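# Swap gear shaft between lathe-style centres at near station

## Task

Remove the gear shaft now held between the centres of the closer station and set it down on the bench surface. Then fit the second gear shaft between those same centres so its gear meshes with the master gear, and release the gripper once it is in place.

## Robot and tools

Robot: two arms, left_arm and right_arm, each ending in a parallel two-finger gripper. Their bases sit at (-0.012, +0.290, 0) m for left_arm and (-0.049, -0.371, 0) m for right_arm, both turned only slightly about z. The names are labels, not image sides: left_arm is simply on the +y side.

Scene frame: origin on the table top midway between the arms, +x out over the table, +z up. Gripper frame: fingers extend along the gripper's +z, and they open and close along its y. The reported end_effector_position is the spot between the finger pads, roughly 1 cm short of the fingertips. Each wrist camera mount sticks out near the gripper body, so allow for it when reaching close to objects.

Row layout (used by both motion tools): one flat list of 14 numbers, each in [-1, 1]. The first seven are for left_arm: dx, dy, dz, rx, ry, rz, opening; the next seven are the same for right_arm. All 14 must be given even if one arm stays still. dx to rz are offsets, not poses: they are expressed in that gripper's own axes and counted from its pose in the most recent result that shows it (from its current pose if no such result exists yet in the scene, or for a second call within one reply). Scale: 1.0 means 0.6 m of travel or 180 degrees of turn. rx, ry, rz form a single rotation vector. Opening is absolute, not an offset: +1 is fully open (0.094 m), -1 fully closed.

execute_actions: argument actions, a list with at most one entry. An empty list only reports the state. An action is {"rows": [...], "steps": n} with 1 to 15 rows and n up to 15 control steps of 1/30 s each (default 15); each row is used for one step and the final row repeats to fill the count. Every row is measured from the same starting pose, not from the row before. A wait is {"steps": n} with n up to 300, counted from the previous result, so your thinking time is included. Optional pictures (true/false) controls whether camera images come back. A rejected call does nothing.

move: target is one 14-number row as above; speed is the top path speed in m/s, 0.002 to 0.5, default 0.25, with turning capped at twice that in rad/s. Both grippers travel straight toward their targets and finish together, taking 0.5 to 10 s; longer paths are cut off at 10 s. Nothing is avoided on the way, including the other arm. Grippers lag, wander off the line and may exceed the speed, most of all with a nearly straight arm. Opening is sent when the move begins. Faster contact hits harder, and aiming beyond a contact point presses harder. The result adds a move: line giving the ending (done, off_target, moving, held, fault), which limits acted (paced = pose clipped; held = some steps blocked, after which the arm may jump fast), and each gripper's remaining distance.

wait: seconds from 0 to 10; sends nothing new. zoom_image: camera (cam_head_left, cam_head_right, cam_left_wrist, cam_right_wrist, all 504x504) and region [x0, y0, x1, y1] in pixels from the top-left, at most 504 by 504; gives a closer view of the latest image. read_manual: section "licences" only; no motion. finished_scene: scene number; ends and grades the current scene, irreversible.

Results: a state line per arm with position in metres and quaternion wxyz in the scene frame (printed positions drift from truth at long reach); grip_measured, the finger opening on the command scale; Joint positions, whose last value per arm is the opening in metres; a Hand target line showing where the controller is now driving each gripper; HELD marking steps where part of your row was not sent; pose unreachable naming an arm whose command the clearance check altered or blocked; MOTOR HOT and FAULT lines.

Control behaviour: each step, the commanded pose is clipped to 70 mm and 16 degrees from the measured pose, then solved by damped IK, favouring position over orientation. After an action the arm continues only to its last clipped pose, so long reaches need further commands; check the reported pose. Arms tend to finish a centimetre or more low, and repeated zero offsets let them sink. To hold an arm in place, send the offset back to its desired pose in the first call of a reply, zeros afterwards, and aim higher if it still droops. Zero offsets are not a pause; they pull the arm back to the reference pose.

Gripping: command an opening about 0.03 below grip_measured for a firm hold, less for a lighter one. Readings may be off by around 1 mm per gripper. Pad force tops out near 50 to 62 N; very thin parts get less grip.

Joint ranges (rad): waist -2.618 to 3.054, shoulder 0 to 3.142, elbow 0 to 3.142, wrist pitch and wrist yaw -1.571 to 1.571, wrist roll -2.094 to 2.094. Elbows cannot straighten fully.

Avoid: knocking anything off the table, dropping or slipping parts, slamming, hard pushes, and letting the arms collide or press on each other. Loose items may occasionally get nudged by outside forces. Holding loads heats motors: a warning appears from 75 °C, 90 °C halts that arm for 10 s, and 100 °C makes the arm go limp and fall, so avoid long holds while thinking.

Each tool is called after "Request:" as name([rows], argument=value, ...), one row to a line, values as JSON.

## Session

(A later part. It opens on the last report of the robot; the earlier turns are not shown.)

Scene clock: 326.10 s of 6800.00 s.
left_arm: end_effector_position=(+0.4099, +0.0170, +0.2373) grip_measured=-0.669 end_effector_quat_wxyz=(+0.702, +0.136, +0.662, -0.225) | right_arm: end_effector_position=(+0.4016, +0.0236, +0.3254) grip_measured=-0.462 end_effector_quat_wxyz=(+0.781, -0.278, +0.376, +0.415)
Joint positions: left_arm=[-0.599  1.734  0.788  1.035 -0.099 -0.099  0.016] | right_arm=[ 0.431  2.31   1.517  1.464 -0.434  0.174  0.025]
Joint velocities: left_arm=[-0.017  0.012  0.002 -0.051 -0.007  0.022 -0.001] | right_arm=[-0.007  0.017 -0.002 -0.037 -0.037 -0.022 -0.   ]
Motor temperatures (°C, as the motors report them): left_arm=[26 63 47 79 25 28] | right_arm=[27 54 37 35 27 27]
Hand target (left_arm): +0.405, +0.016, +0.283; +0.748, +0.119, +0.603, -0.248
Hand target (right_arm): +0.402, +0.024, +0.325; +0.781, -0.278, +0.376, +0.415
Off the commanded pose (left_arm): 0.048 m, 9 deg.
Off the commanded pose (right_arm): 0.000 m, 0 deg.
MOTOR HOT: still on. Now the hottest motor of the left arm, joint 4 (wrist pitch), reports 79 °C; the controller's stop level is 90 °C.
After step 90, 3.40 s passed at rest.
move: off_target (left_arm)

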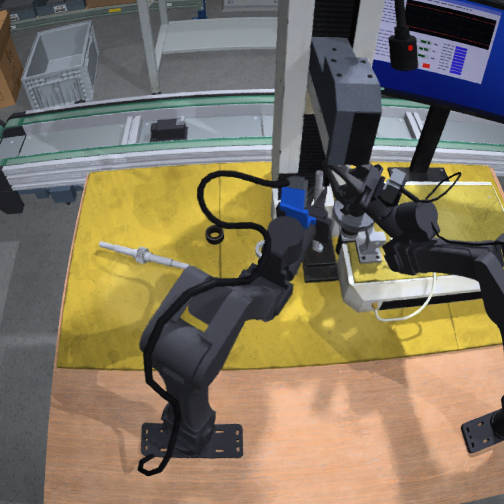

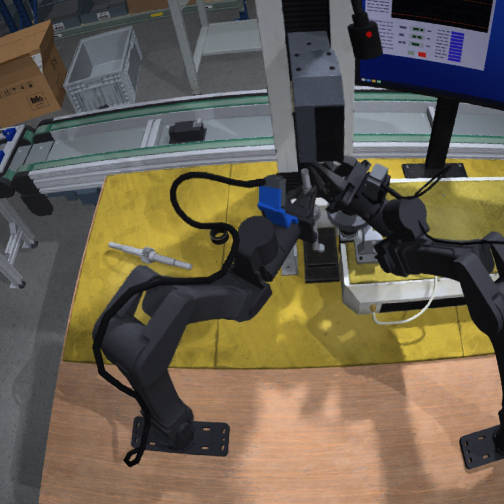

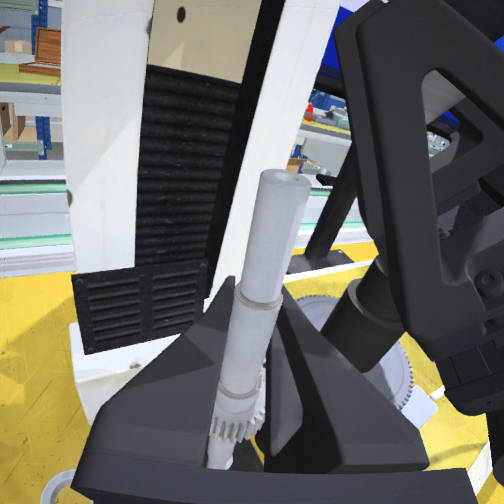

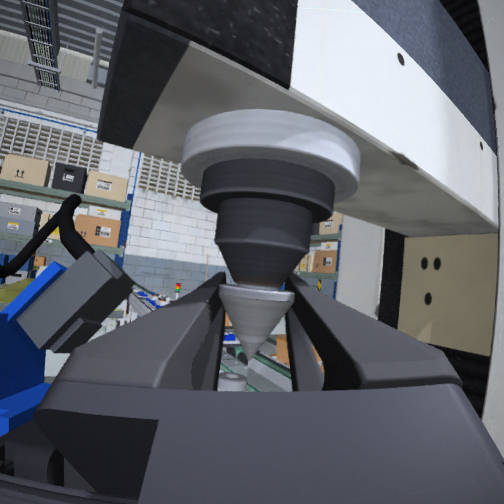

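Request:
execute_actions([
  {"rows":[[-0.105,-0.008,0,0.01,-0.05,-0.015,-0.75,0,0,0,0,0,0,-0.5],[-0.105,-0.008,0,0.01,-0.05,-0.015,-0.75,0,0,0,0,0,0,-0.5],[-0.105,-0.008,0,0.01,-0.05,-0.015,-0.75,0,0,0,0,0,0,-0.5],[-0.105,-0.008,0,0.01,-0.05,-0.015,-0.75,0,0,0,0,0,0,-0.5],[-0.105,-0.008,0,0.01,-0.05,-0.015,-0.75,0,0,0,0,0,0,-0.5],[-0.1,-0.014,0.012,0.01,-0.05,-0.018,-0.75,0,0,0,0,0,0,-0.5]]},
])

Request:
zoom_image(camera="cam_head_right", region=[285,210,355,280])

Request:
zoom_image(camera="cam_head_left", region=[285,210,355,280])

Scene clock: 336.50 s of 6800.00 s.
left_arm: end_effector_position=(+0.4094, +0.0170, +0.2506) grip_measured=-0.669 end_effector_quat_wxyz=(+0.704, +0.125, +0.656, -0.242) | right_arm: end_effector_position=(+0.4016, +0.0236, +0.3254) grip_measured=-0.462 end_effector_quat_wxyz=(+0.781, -0.278, +0.376, +0.415)
Joint positions: left_arm=[-0.596  1.711  0.802  1.018 -0.089 -0.133  0.016] | right_arm=[ 0.431  2.31   1.517  1.464 -0.434  0.174  0.025]
Joint velocities: left_arm=[-0.012 -0.002 -0.002 -0.007 -0.095  0.051  0.001] | right_arm=[-0.012 -0.007 -0.012 -0.051  0.037  0.022 -0.001]
Motor temperatures (°C, as the motors report them): left_arm=[26 63 46 80 25 28] | right_arm=[27 54 37 35 27 27]
Hand target (left_arm): +0.407, +0.016, +0.297; +0.742, +0.111, +0.605, -0.266
Hand target (right_arm): +0.402, +0.024, +0.325; +0.781, -0.278, +0.376, +0.415
Off the commanded pose (left_arm): 0.048 m, 8 deg.
Off the commanded pose (right_arm): 0.000 m, 0 deg.
MOTOR HOT: still on. Now the hottest motor of the left arm, joint 4 (wrist pitch), reports 80 °C; the controller's stop level is 90 °C.
Steps of this call (steps 1 to 90: nothing new was sent; then 6.90 s passed at rest; steps 91 to 105: all 15 steps of this action). Readings (end_effector_position):
91: left_arm (+0.4098, +0.0177, +0.2397) | right_arm (+0.4016, +0.0236, +0.3254)
92: left_arm (+0.4095, +0.0181, +0.2402) | right_arm (+0.4016, +0.0236, +0.3254)
94: left_arm (+0.4085, +0.0183, +0.2427) | right_arm (+0.4016, +0.0236, +0.3254)
98: left_arm (+0.4087, +0.0174, +0.2482) | right_arm (+0.4016, +0.0236, +0.3254)
105: the state above

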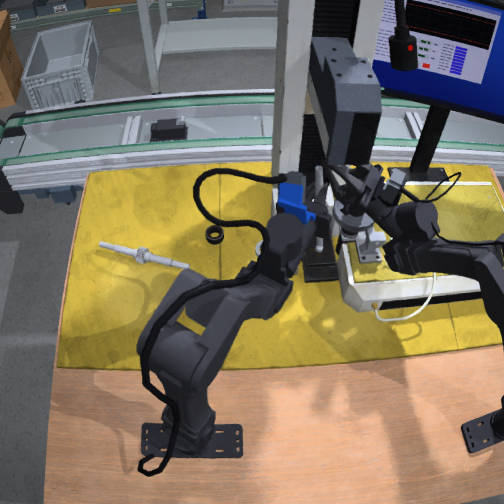

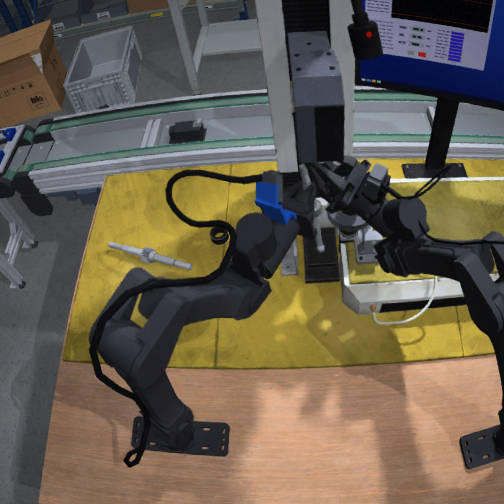

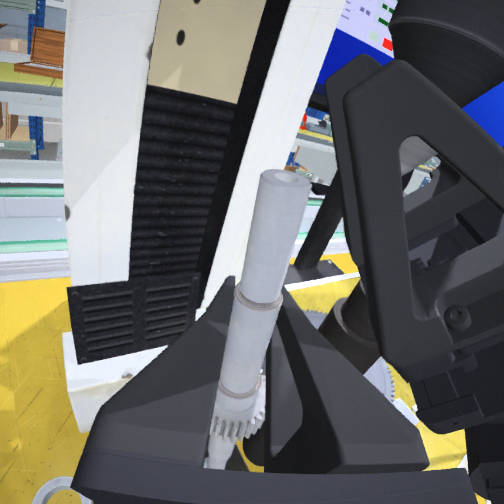

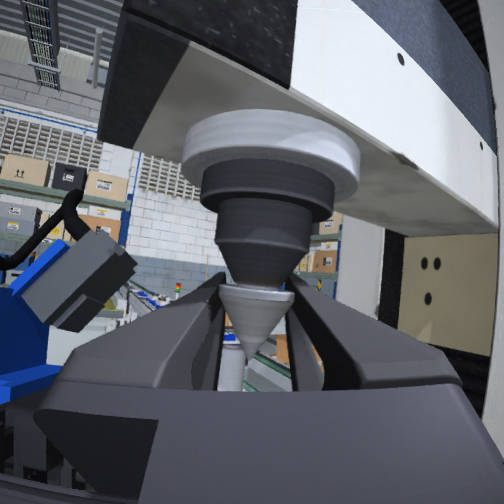

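Region (285, 210, 355, 280) of cam_head_right's 504x504 image, scaled by 7.200, with more detail than that image has.

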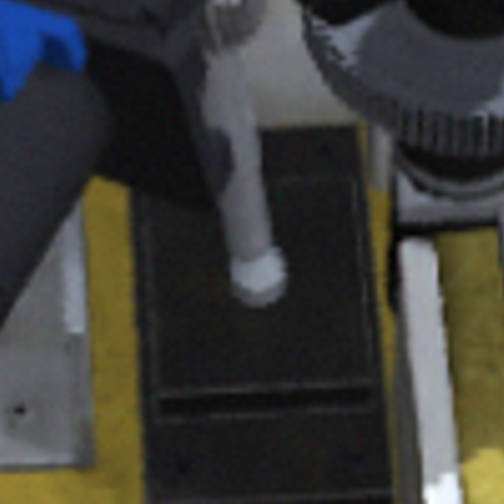

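Region (285, 210, 355, 280) of cam_head_left's 504x504 image, scaled by 7.200, with more detail than that image has.

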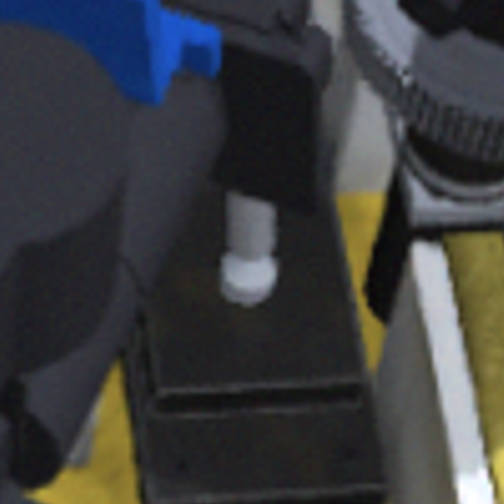

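Aligned; lower.

Request:
execute_actions([
  {"rows":[[-0.07,-0.01,0,0.006,-0.045,-0.012,-0.75,0,0,0,0,0,0,-0.5],[-0.065,-0.01,0,0.006,-0.045,-0.012,-0.75,0,0,0,0,0,0,-0.5],[-0.06,-0.01,0,0.006,-0.045,-0.012,-0.75,0,0,0,0,0,0,-0.5],[-0.055,-0.01,0,0.006,-0.045,-0.012,-0.75,0,0,0,0,0,0,-0.5],[-0.05,-0.01,0,0.006,-0.045,-0.012,-0.75,0,0,0,0,0,0,-0.5],[-0.045,-0.01,0,0.006,-0.045,-0.012,-0.75,0,0,0,0,0,0,-0.5]]},
])

Request:
zoom_image(camera="cam_head_right", region=[285,210,355,280])

Scene clock: 344.77 s of 6800.00 s.
left_arm: end_effector_position=(+0.4110, +0.0162, +0.2453) grip_measured=-0.669 end_effector_quat_wxyz=(+0.707, +0.117, +0.651, -0.250) | right_arm: end_effector_position=(+0.4016, +0.0236, +0.3254) grip_measured=-0.462 end_effector_quat_wxyz=(+0.781, -0.278, +0.376, +0.415)
Joint positions: left_arm=[-0.596  1.747  0.795  1.078 -0.091 -0.151  0.016] | right_arm=[ 0.431  2.31   1.517  1.464 -0.434  0.174  0.025]
Joint velocities: left_arm=[-0.007  0.032 -0.002  0.037 -0.022 -0.022 -0.   ] | right_arm=[-0.007 -0.007 -0.007  0.022  0.037  0.037 -0.001]
Motor temperatures (°C, as the motors report them): left_arm=[26 63 47 79 25 28] | right_arm=[27 54 37 35 27 27]
Hand target (left_arm): +0.405, +0.017, +0.277; +0.741, +0.102, +0.606, -0.270
Hand target (right_arm): +0.402, +0.024, +0.325; +0.781, -0.278, +0.376, +0.415
Off the commanded pose (left_arm): 0.033 m, 7 deg.
Off the commanded pose (right_arm): 0.000 m, 0 deg.
MOTOR HOT: still on. Now the hottest motor of the left arm, joint 4 (wrist pitch), reports 79 °C; the controller's stop level is 90 °C.
Steps of this call (steps 1 to 90: nothing new was sent; then 4.77 s passed at rest; steps 91 to 105: all 15 steps of this action). Readings (end_effector_position):
91: left_arm (+0.4094, +0.0170, +0.2502) | right_arm (+0.4016, +0.0236, +0.3254)
92: left_arm (+0.4094, +0.0170, +0.2503) | right_arm (+0.4016, +0.0236, +0.3254)
94: left_arm (+0.4097, +0.0168, +0.2502) | right_arm (+0.4016, +0.0236, +0.3254)
98: left_arm (+0.4114, +0.0156, +0.2456) | right_arm (+0.4016, +0.0236, +0.3254)
105: the state above

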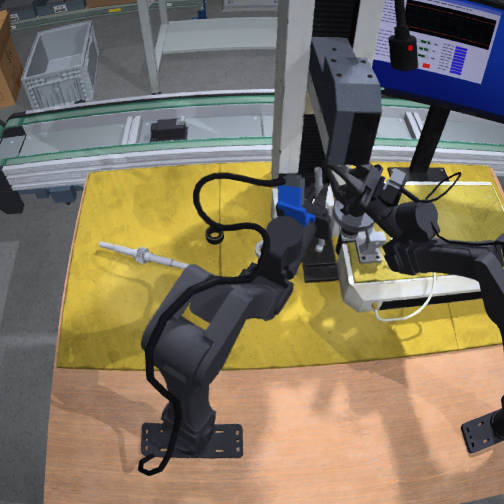

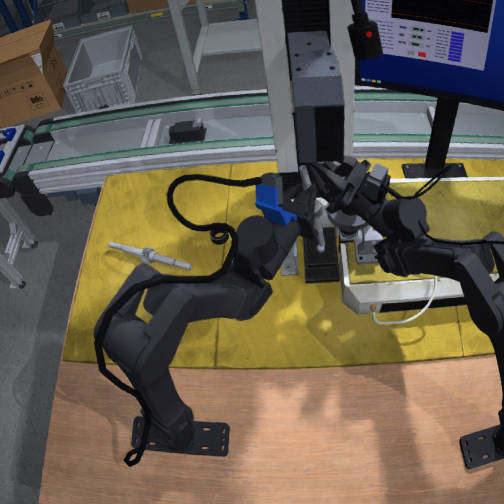

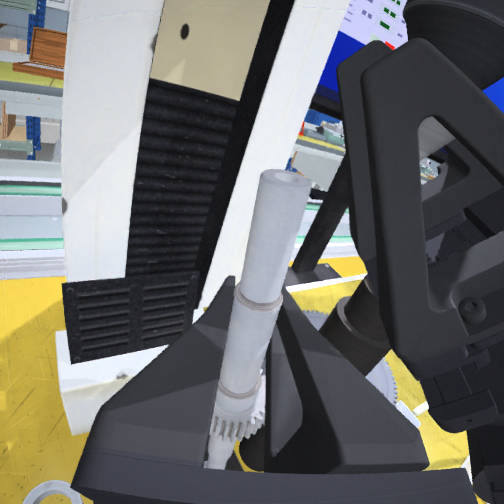

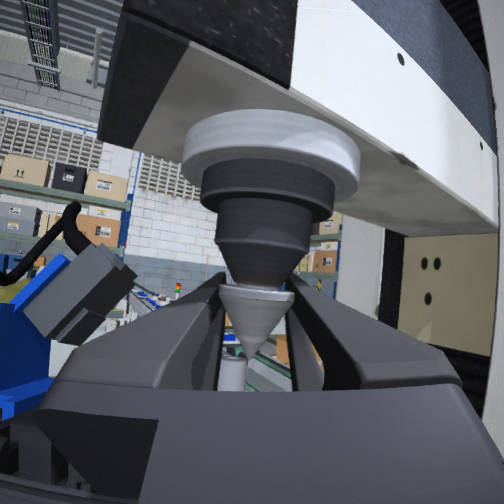

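Region (285, 210, 355, 280) of cam_head_right's 504x504 image, scaled by 7.200, with more detail than that image has.

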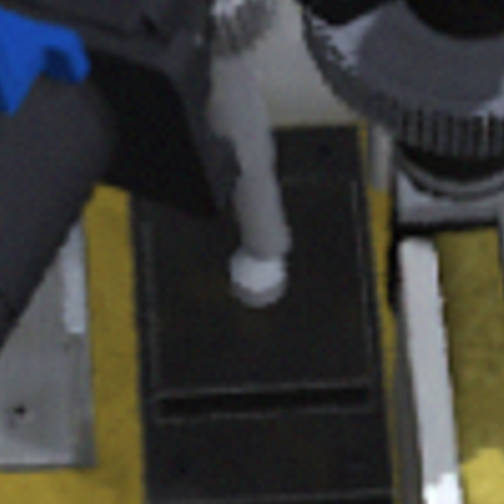

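Request:
execute_actions([
  {"rows":[[-0.05,-0.01,-0.012,0.006,-0.03,0.003,-0.75,0,0,0,0,0,0,-0.5]]},
])

Request:
zoom_image(camera="cam_head_right", region=[285,210,355,280])

Scene clock: 349.70 s of 6800.00 s.
left_arm: end_effector_position=(+0.4086, +0.0180, +0.2423) grip_measured=-0.669 end_effector_quat_wxyz=(+0.708, +0.122, +0.652, -0.244) | right_arm: end_effector_position=(+0.4016, +0.0236, +0.3254) grip_measured=-0.462 end_effector_quat_wxyz=(+0.781, -0.278, +0.376, +0.415)
Joint positions: left_arm=[-0.596  1.741  0.779  1.083 -0.091 -0.137  0.016] | right_arm=[ 0.431  2.31   1.517  1.464 -0.434  0.174  0.025]
Joint velocities: left_arm=[ 0.027 -0.002 -0.012 -0.022  0.022  0.007 -0.   ] | right_arm=[-0.012 -0.012 -0.007  0.022 -0.022  0.022 -0.   ]
Motor temperatures (°C, as the motors report them): left_arm=[26 62 46 79 25 28] | right_arm=[27 54 37 35 27 27]
Hand target (left_arm): +0.401, +0.021, +0.274; +0.736, +0.114, +0.615, -0.259
Hand target (right_arm): +0.402, +0.024, +0.325; +0.781, -0.278, +0.376, +0.415
Off the commanded pose (left_arm): 0.033 m, 6 deg.
Off the commanded pose (right_arm): 0.000 m, 0 deg.
MOTOR HOT: still on. Now the hottest motor of the left arm, joint 4 (wrist pitch), reports 79 °C; the controller's stop level is 90 °C.
Steps of this call (steps 1 to 90: nothing new was sent; then 1.43 s passed at rest; steps 91 to 105: all 15 steps of this action). Readings (end_effector_position):
91: left_arm (+0.4108, +0.0163, +0.2443) | right_arm (+0.4016, +0.0236, +0.3254)
92: left_arm (+0.4101, +0.0168, +0.2444) | right_arm (+0.4016, +0.0236, +0.3254)
94: left_arm (+0.4091, +0.0175, +0.2442) | right_arm (+0.4016, +0.0236, +0.3254)
98: left_arm (+0.4086, +0.0180, +0.2423) | right_arm (+0.4016, +0.0236, +0.3254)
105: the state above

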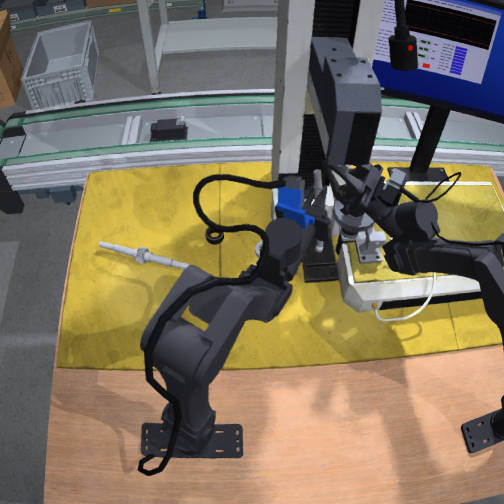

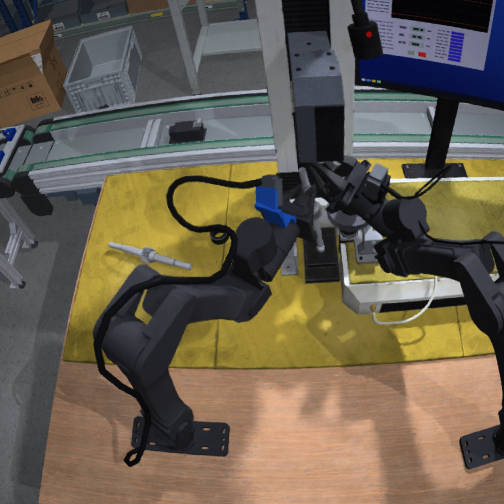

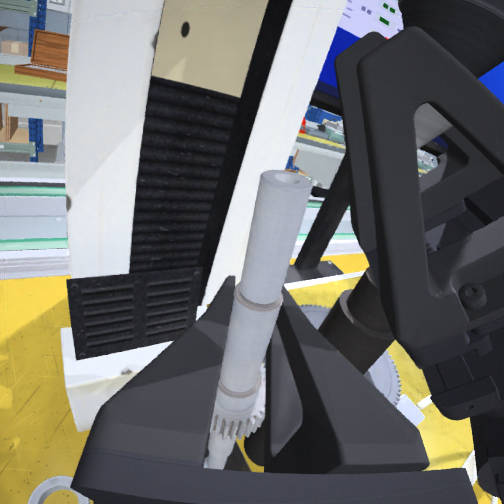

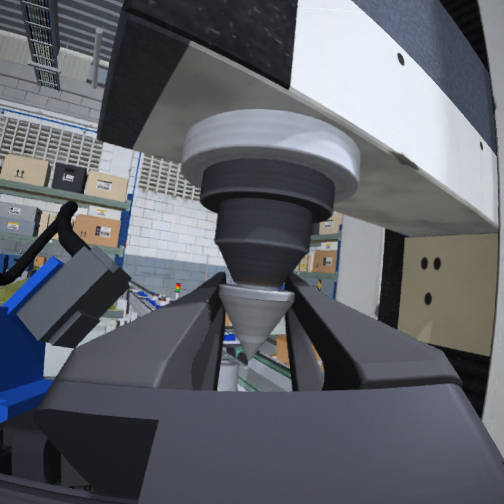

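Region (285, 210, 355, 280) of cam_head_right's 504x504 image, scaled by 7.200, with more detail than that image has.

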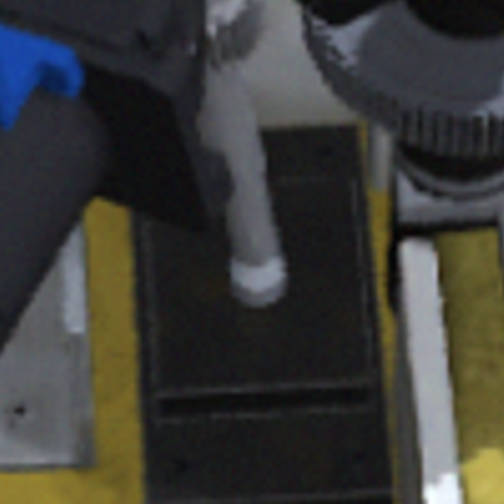

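Seated. Swing upright.

Request:
move(target=[-0.03,-0.045,0.015,0,-0.02,0.045,-0.75,0,0,0,0,0,0,-0.5], speed=0.025)

Request:
zoom_image(camera="cam_head_right", region=[260,150,390,280])

Scene clock: 357.30 s of 6800.00 s.
left_arm: end_effector_position=(+0.4029, +0.0030, +0.2406) grip_measured=-0.669 end_effector_quat_wxyz=(+0.720, +0.149, +0.648, -0.198) | right_arm: end_effector_position=(+0.4016, +0.0236, +0.3254) grip_measured=-0.462 end_effector_quat_wxyz=(+0.781, -0.278, +0.376, +0.415)
Joint positions: left_arm=[-0.656  1.757  0.798  1.076 -0.174 -0.023  0.016] | right_arm=[ 0.431  2.31   1.517  1.464 -0.434  0.174  0.025]
Joint velocities: left_arm=[ 0.002 -0.012 -0.022  0.007 -0.081  0.037  0.   ] | right_arm=[ 0.002 -0.002  0.002 -0.022 -0.066  0.007 -0.001]
Motor temperatures (°C, as the motors report them): left_arm=[26 63 45 77 25 28] | right_arm=[27 55 37 35 27 27]
Hand target (left_arm): +0.401, -0.005, +0.264; +0.743, +0.158, +0.620, -0.198
Hand target (right_arm): +0.402, +0.024, +0.325; +0.781, -0.278, +0.376, +0.415
Off the commanded pose (left_arm): 0.026 m, 4 deg.
Off the commanded pose (right_arm): 0.000 m, 0 deg.
MOTOR HOT: still on. Now the hottest motor of the left arm, joint 4 (wrist pitch), reports 77 °C; the controller's stop level is 90 °C.
After step 90, 1.27 s passed at rest.
move: off_target (left_arm)

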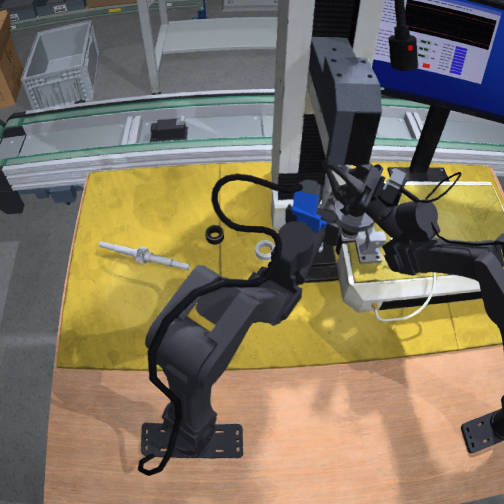

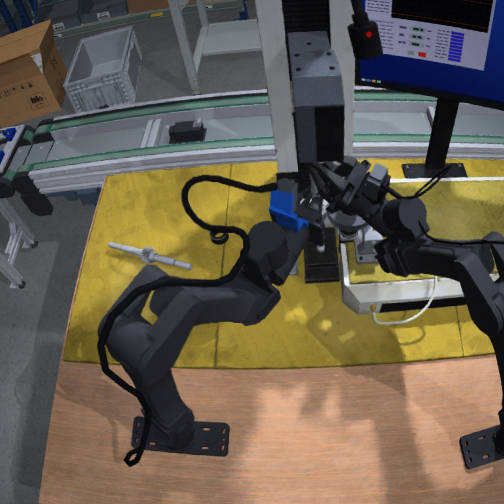

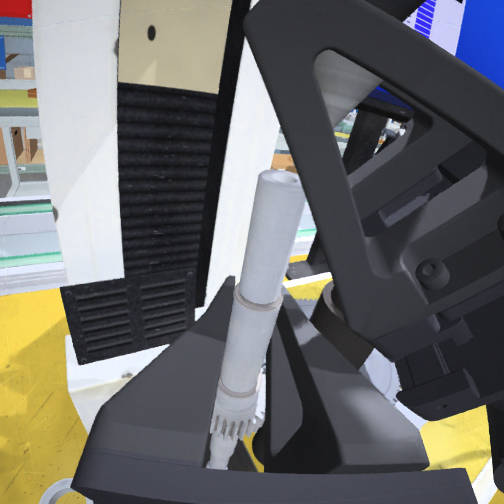

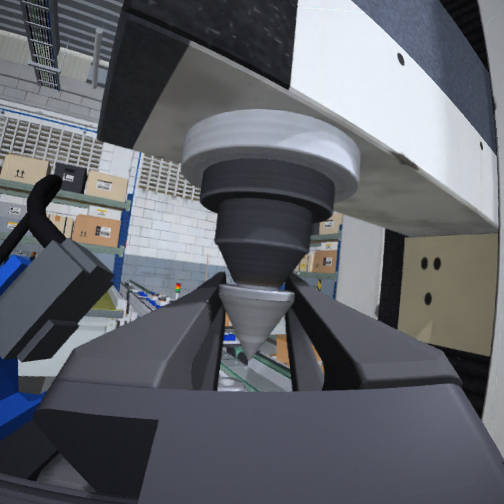

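Region (260, 150, 390, 280) of cam_head_right's 504x504 image, scaled by 3.877, with more detail than that image has.

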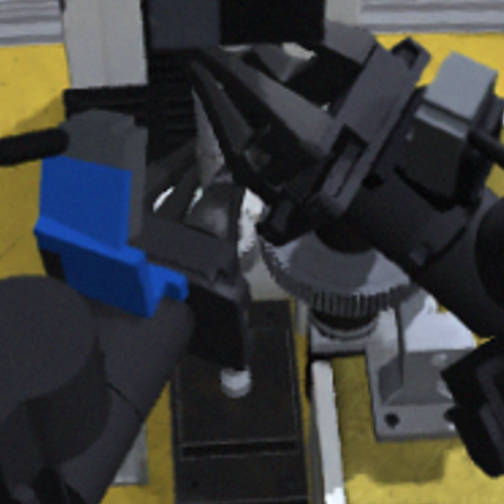

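Request:
move(target=[-0.025,-0.03,0.03,0.03,0,0.035,-0.75,0,0,0,0,0,0,-0.5], speed=0.025)

Request:
zoom_image(camera="cam_right_wrist", region=[200,310,300,410])

Scene clock: 365.97 s of 6800.00 s.
left_arm: end_effector_position=(+0.4091, -0.0043, +0.2405) grip_measured=-0.669 end_effector_quat_wxyz=(+0.708, +0.170, +0.658, -0.192) | right_arm: end_effector_position=(+0.4014, +0.0238, +0.3257) grip_measured=-0.462 end_effector_quat_wxyz=(+0.780, -0.279, +0.376, +0.415)
Joint positions: left_arm=[-0.65   1.757  0.846  0.989 -0.144 -0.001  0.016] | right_arm=[ 0.431  2.309  1.517  1.461 -0.436  0.173  0.025]
Joint velocities: left_arm=[ 0.002 -0.017 -0.012  0.022 -0.051 -0.007 -0.   ] | right_arm=[-0.007 -0.007  0.002 -0.022 -0.051 -0.066 -0.   ]
Motor temperatures (°C, as the motors report them): left_arm=[26 62 46 74 25 28] | right_arm=[27 55 37 35 27 27]
Hand target (left_arm): +0.407, -0.019, +0.258; +0.723, +0.215, +0.629, -0.188
Hand target (right_arm): +0.402, +0.024, +0.325; +0.781, -0.278, +0.376, +0.415
Off the commanded pose (left_arm): 0.024 m, 7 deg.
Off the commanded pose (right_arm): 0.000 m, 0 deg.
MOTOR HOT: still on. Now the hottest motor of the left arm, joint 4 (wrist pitch), reports 74 °C; the controller's stop level is 90 °C.
After step 90, 2.53 s passed at rest.
move: off_target (left_arm)

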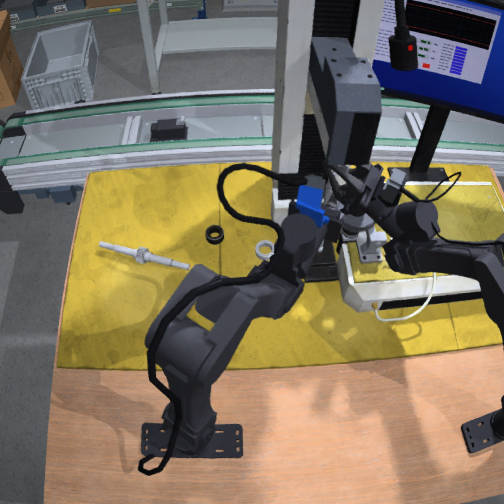

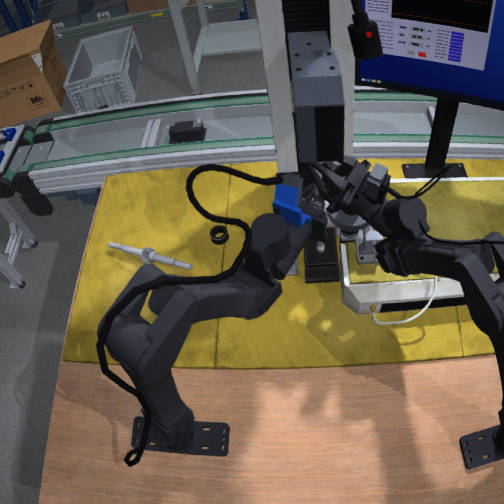

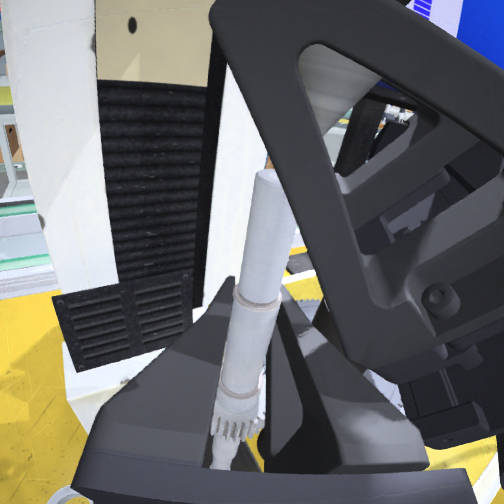

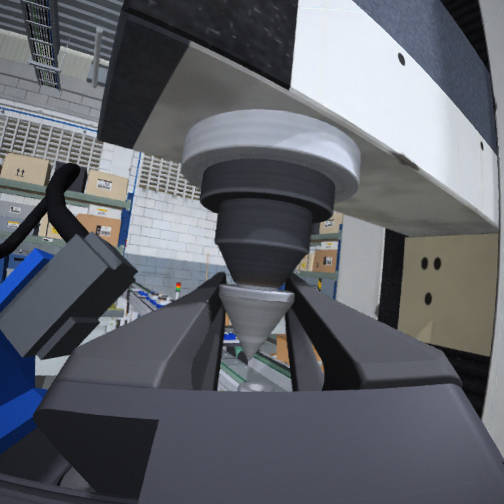

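Region (200, 310, 300, 410) of cam_right_wrist's 504x504 image, scaled by 5.040, with more detail than that image has.

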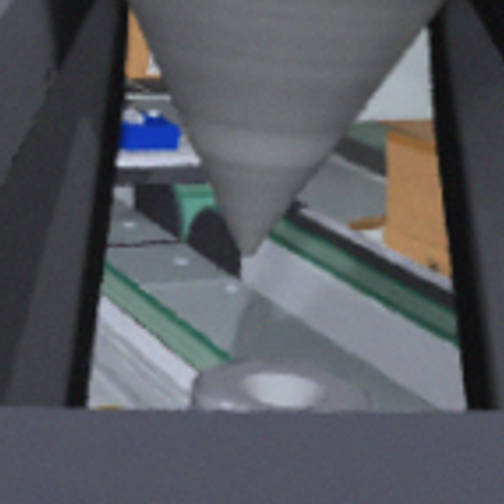

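Close. Back slightly and lower the cone.

Request:
move(target=[-0.02,-0.025,0,0,-0.015,0.03,-0.75,0.03,0,0,0,0.1,0,-0.5], speed=0.04)

Request:
zoom_image(camera="cam_right_wrist", region=[170,250,330,410])

Scene clock: 374.00 s of 6800.00 s.
left_arm: end_effector_position=(+0.4057, -0.0067, +0.2406) grip_measured=-0.669 end_effector_quat_wxyz=(+0.713, +0.164, +0.659, -0.172) | right_arm: end_effector_position=(+0.4021, +0.0250, +0.3106) grip_measured=-0.462 end_effector_quat_wxyz=(+0.722, -0.356, +0.461, +0.373)
Joint positions: left_arm=[-0.68   1.757  0.846  0.99  -0.211  0.024  0.016] | right_arm=[ 0.406  2.136  1.424  1.096 -0.534  0.022  0.025]
Joint velocities: left_arm=[ 0.007 -0.012 -0.007 -0.066 -0.081 -0.066 -0.001] | right_arm=[-0.007 -0.017 -0.007  0.051  0.037 -0.007  0.001]
Motor temperatures (°C, as the motors report them): left_arm=[26 61 46 72 25 28] | right_arm=[27 56 37 35 27 27]
Hand target (left_arm): +0.400, -0.016, +0.252; +0.731, +0.194, +0.633, -0.163
Hand target (right_arm): +0.407, +0.031, +0.311; +0.712, -0.342, +0.490, +0.370
Off the commanded pose (left_arm): 0.016 m, 5 deg.
Off the commanded pose (right_arm): 0.009 m, 4 deg.
MOTOR HOT: cleared. Now the hottest motor of the left arm, joint 4 (wrist pitch), reports 72 °C.
After step 90, 0.87 s passed at rest.
move: off_target (left_arm, right_arm)

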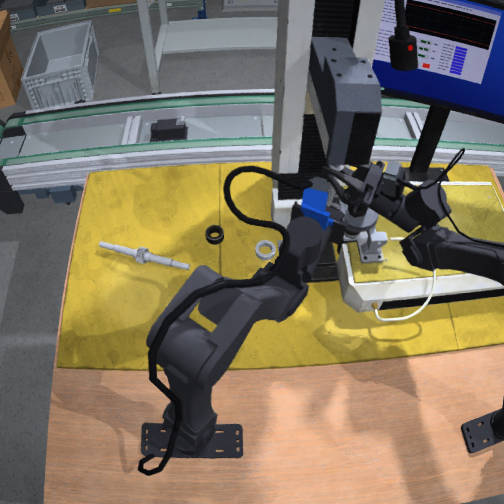

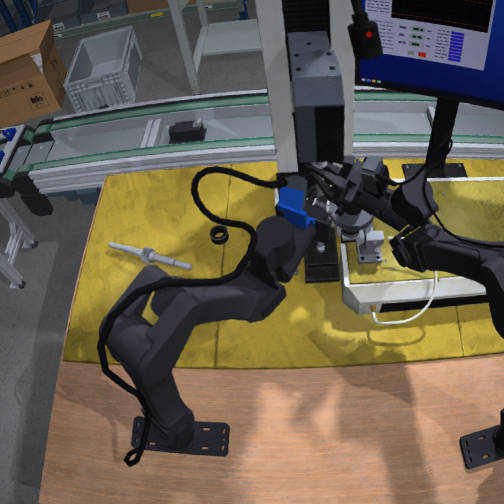

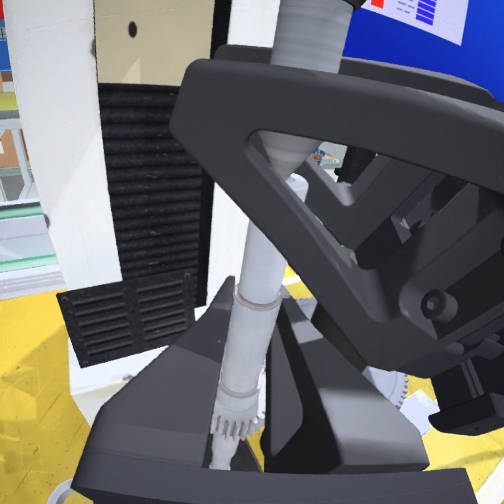

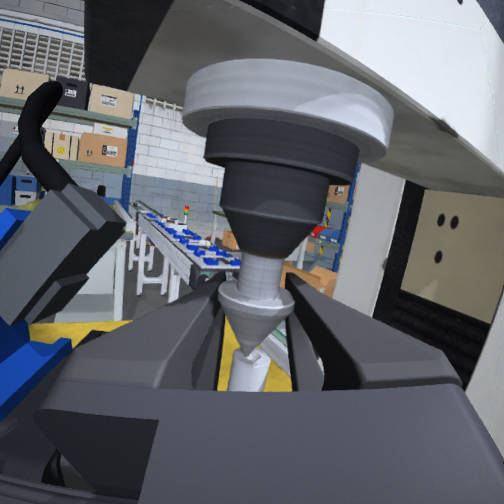

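Region (170, 250, 330, 410) of cam_right_wrist's 504x504 image, scaled by 3.150, with more detail than that image has.

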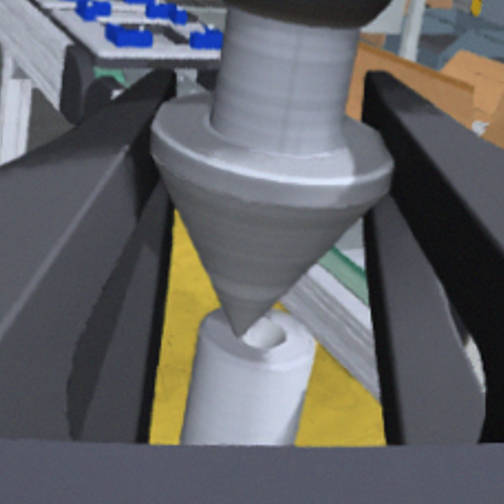

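Request:
move(target=[-0.02,-0.005,-0.03,0,-0.035,0,-0.75,0.01,0,0,0,0.02,0,-0.25], speed=0.02)

Request:
zoom_image(camera="cam_right_wrist", region=[170,250,330,410])

Scene clock: 382.63 s of 6800.00 s.
left_arm: end_effector_position=(+0.4034, -0.0047, +0.2404) grip_measured=-0.669 end_effector_quat_wxyz=(+0.726, +0.154, +0.645, -0.182) | right_arm: end_effector_position=(+0.4046, +0.0261, +0.3039) grip_measured=-0.253 end_effector_quat_wxyz=(+0.712, -0.364, +0.477, +0.366)
Joint positions: left_arm=[-0.681  1.781  0.82   1.083 -0.212  0.015  0.016] | right_arm=[ 0.405  2.125  1.423  1.034 -0.536 -0.003  0.035]
Joint velocities: left_arm=[-0.017 -0.007 -0.002 -0.066  0.037 -0.007 -0.001] | right_arm=[ 0.002 -0.012 -0.002 -0.051 -0.022 -0.081  0.001]
Motor temperatures (°C, as the motors report them): left_arm=[26 61 45 72 25 28] | right_arm=[27 56 37 35 27 27]
Hand target (left_arm): +0.388, -0.001, +0.251; +0.746, +0.155, +0.621, -0.182
Hand target (right_arm): +0.404, +0.026, +0.305; +0.707, -0.367, +0.483, +0.363
Off the commanded pose (left_arm): 0.020 m, 4 deg.
Off the commanded pose (right_arm): 0.001 m, 1 deg.
After step 90, 2.67 s passed at rest.
move: off_target (left_arm)

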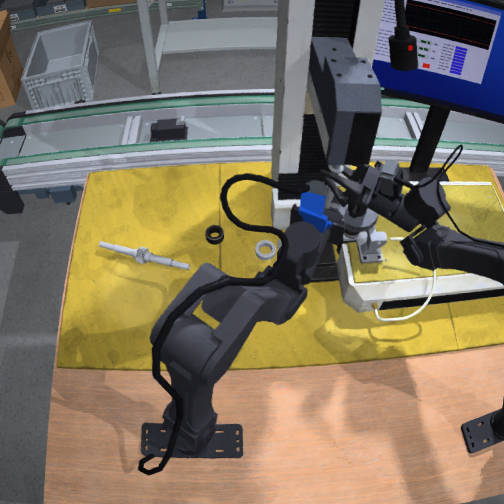

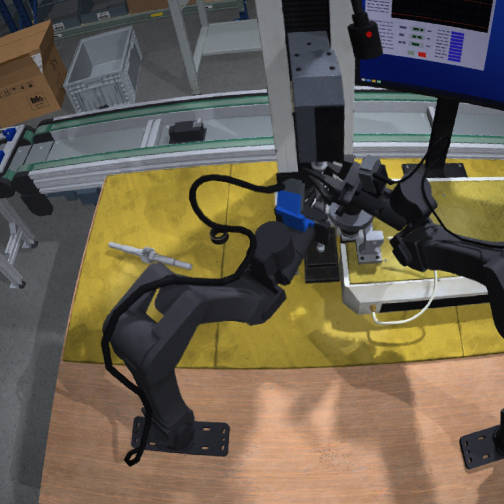

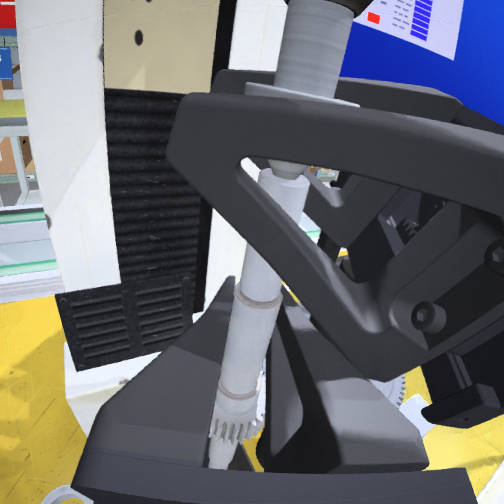

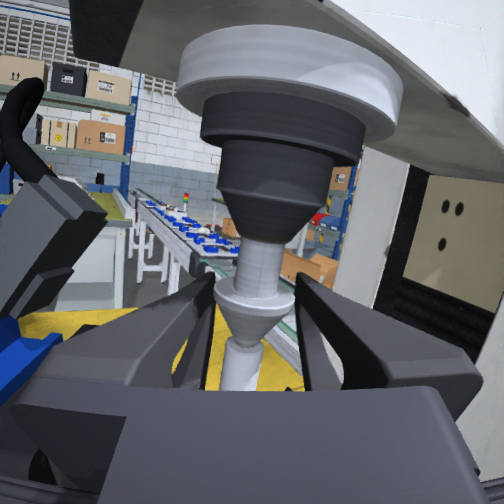

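Region (170, 250, 330, 410) of cam_right_wrist's 504x504 image, scaled by 3.150, with more detail than that image has.

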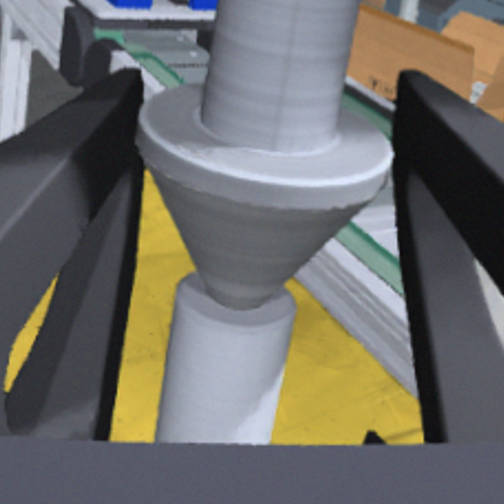

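Request:
move(target=[-0.02,0,0,0,-0.01,0,-0.2,0,-0.008,-0.2,0,0,0,-0.2], speed=0.08)

Request:
move(target=[-0.02,0,-0.2,0,0,0,-0.2,0,0,0,0,0,0,-0.2], speed=0.1)

Request:
zoom_image(camera="cam_head_right", region=[260,150,390,280])

Scene clock: 389.10 s of 6800.00 s.
left_arm: end_effector_position=(+0.4052, -0.0013, +0.2408) grip_measured=-0.202 end_effector_quat_wxyz=(+0.728, +0.149, +0.645, -0.177) | right_arm: end_effector_position=(+0.3627, -0.0744, +0.2662) grip_measured=-0.203 end_effector_quat_wxyz=(+0.709, -0.366, +0.479, +0.365)
Joint positions: left_arm=[-0.676  1.782  0.819  1.09  -0.22   0.016  0.037] | right_arm=[ 0.233  1.945  0.955  1.353 -0.7    0.063  0.037]
Joint velocities: left_arm=[-0.012  0.007  0.007  0.022  0.037  0.037 -0.   ] | right_arm=[-0.017 -0.002 -0.012  0.022  0.022 -0.051 -0.   ]
Motor temperatures (°C, as the motors report them): left_arm=[26 62 43 73 25 28] | right_arm=[27 56 37 35 27 27]
Hand target (left_arm): +0.402, -0.004, +0.252; +0.736, +0.151, +0.634, -0.184
Hand target (right_arm): +0.359, -0.080, +0.271; +0.712, -0.364, +0.477, +0.366
Off the commanded pose (left_arm): 0.012 m, 2 deg.
Off the commanded pose (right_arm): 0.008 m, 1 deg.
After step 90, 1.43 s passed at rest.
move: off_target (left_arm)

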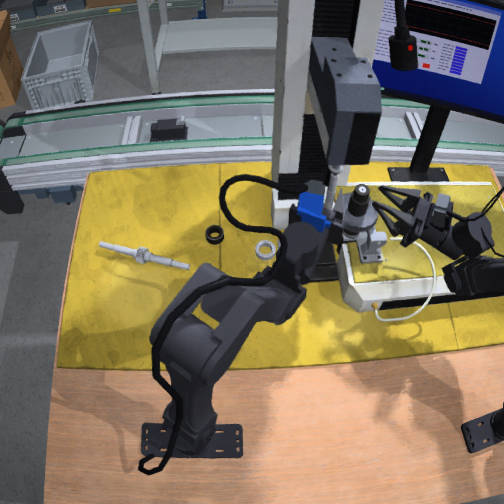

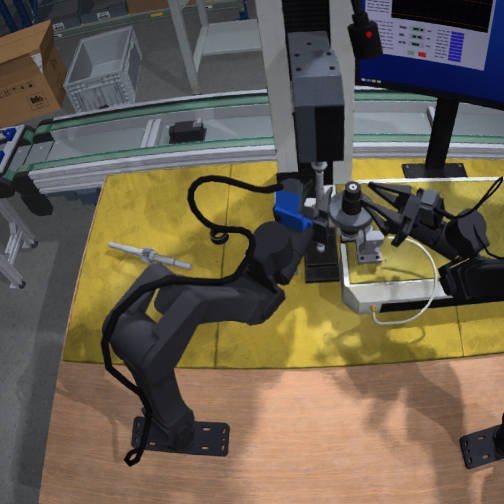

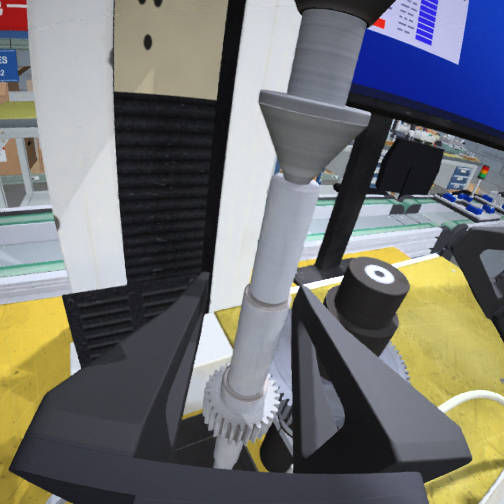

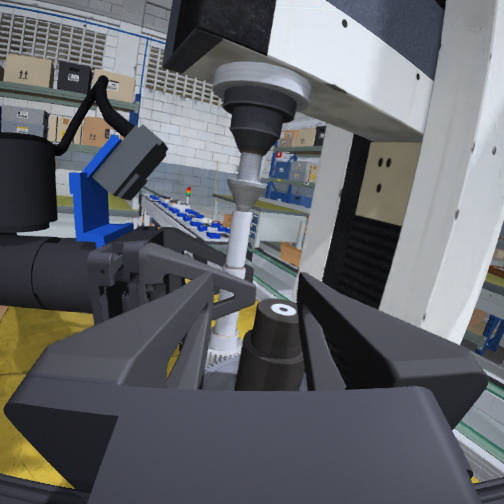

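Scene clock: 390.67 s of 6800.00 s.
left_arm: end_effector_position=(+0.3020, +0.0523, +0.2459) grip_measured=-0.202 end_effector_quat_wxyz=(+0.734, +0.143, +0.638, -0.184) | right_arm: end_effector_position=(+0.3627, -0.0744, +0.2662) grip_measured=-0.203 end_effector_quat_wxyz=(+0.709, -0.366, +0.479, +0.365)
Joint positions: left_arm=[-0.784  1.356  0.391  1.12  -0.326  0.025  0.037] | right_arm=[ 0.233  1.945  0.955  1.353 -0.7    0.063  0.037]
Joint velocities: left_arm=[-0.002 -0.022  0.002 -0.022  0.022 -0.022 -0.001] | right_arm=[-0.017 -0.002 -0.007 -0.051 -0.037 -0.022  0.   ]
Motor temperatures (°C, as the motors report them): left_arm=[26 62 43 72 25 28] | right_arm=[27 56 37 35 27 27]
Hand target (left_arm): +0.298, +0.054, +0.239; +0.728, +0.149, +0.645, -0.178
Hand target (right_arm): +0.363, -0.074, +0.266; +0.709, -0.366, +0.479, +0.365
Off the commanded pose (left_arm): 0.009 m, 1 deg.
Off the commanded pose (right_arm): 0.000 m, 0 deg.
move: done

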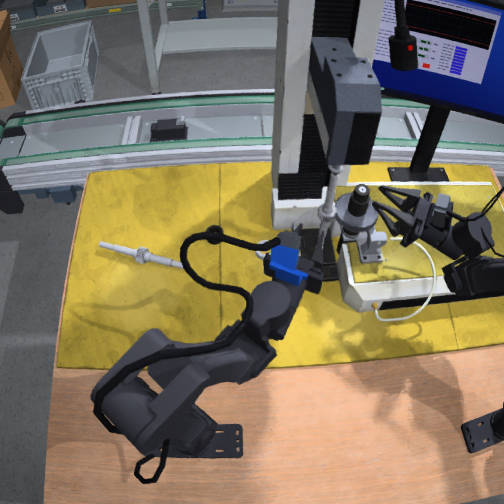

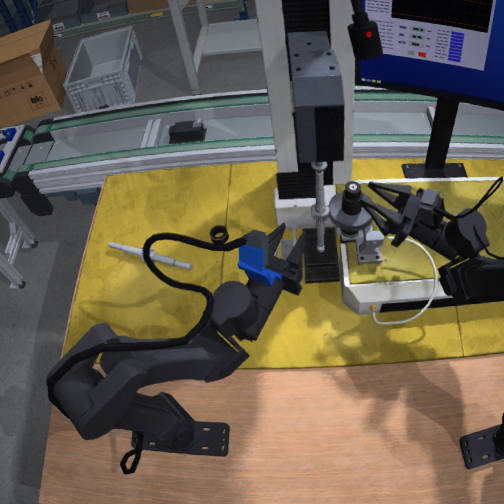

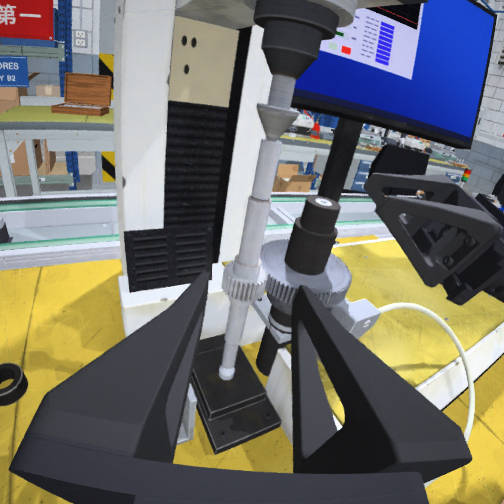

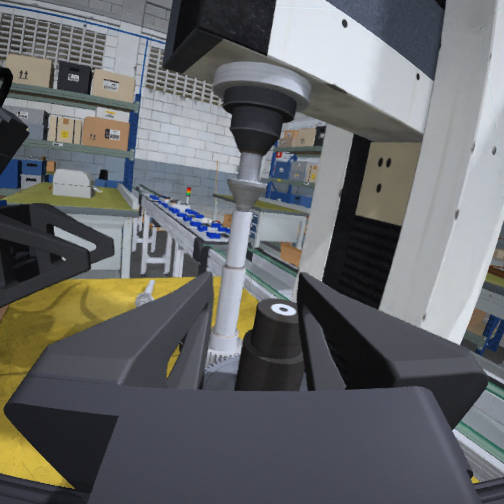

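Region (260, 150, 390, 280) of cam_head_right's 504x504 image, scaled by 3.877, with more detail than that image has.

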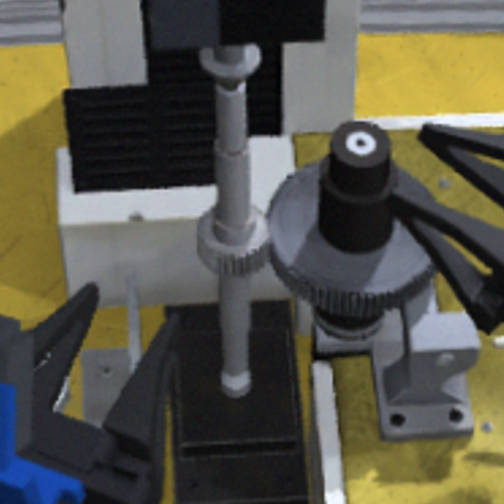

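Request:
finished_scene(scene=2)

The scene is finished: the task was done.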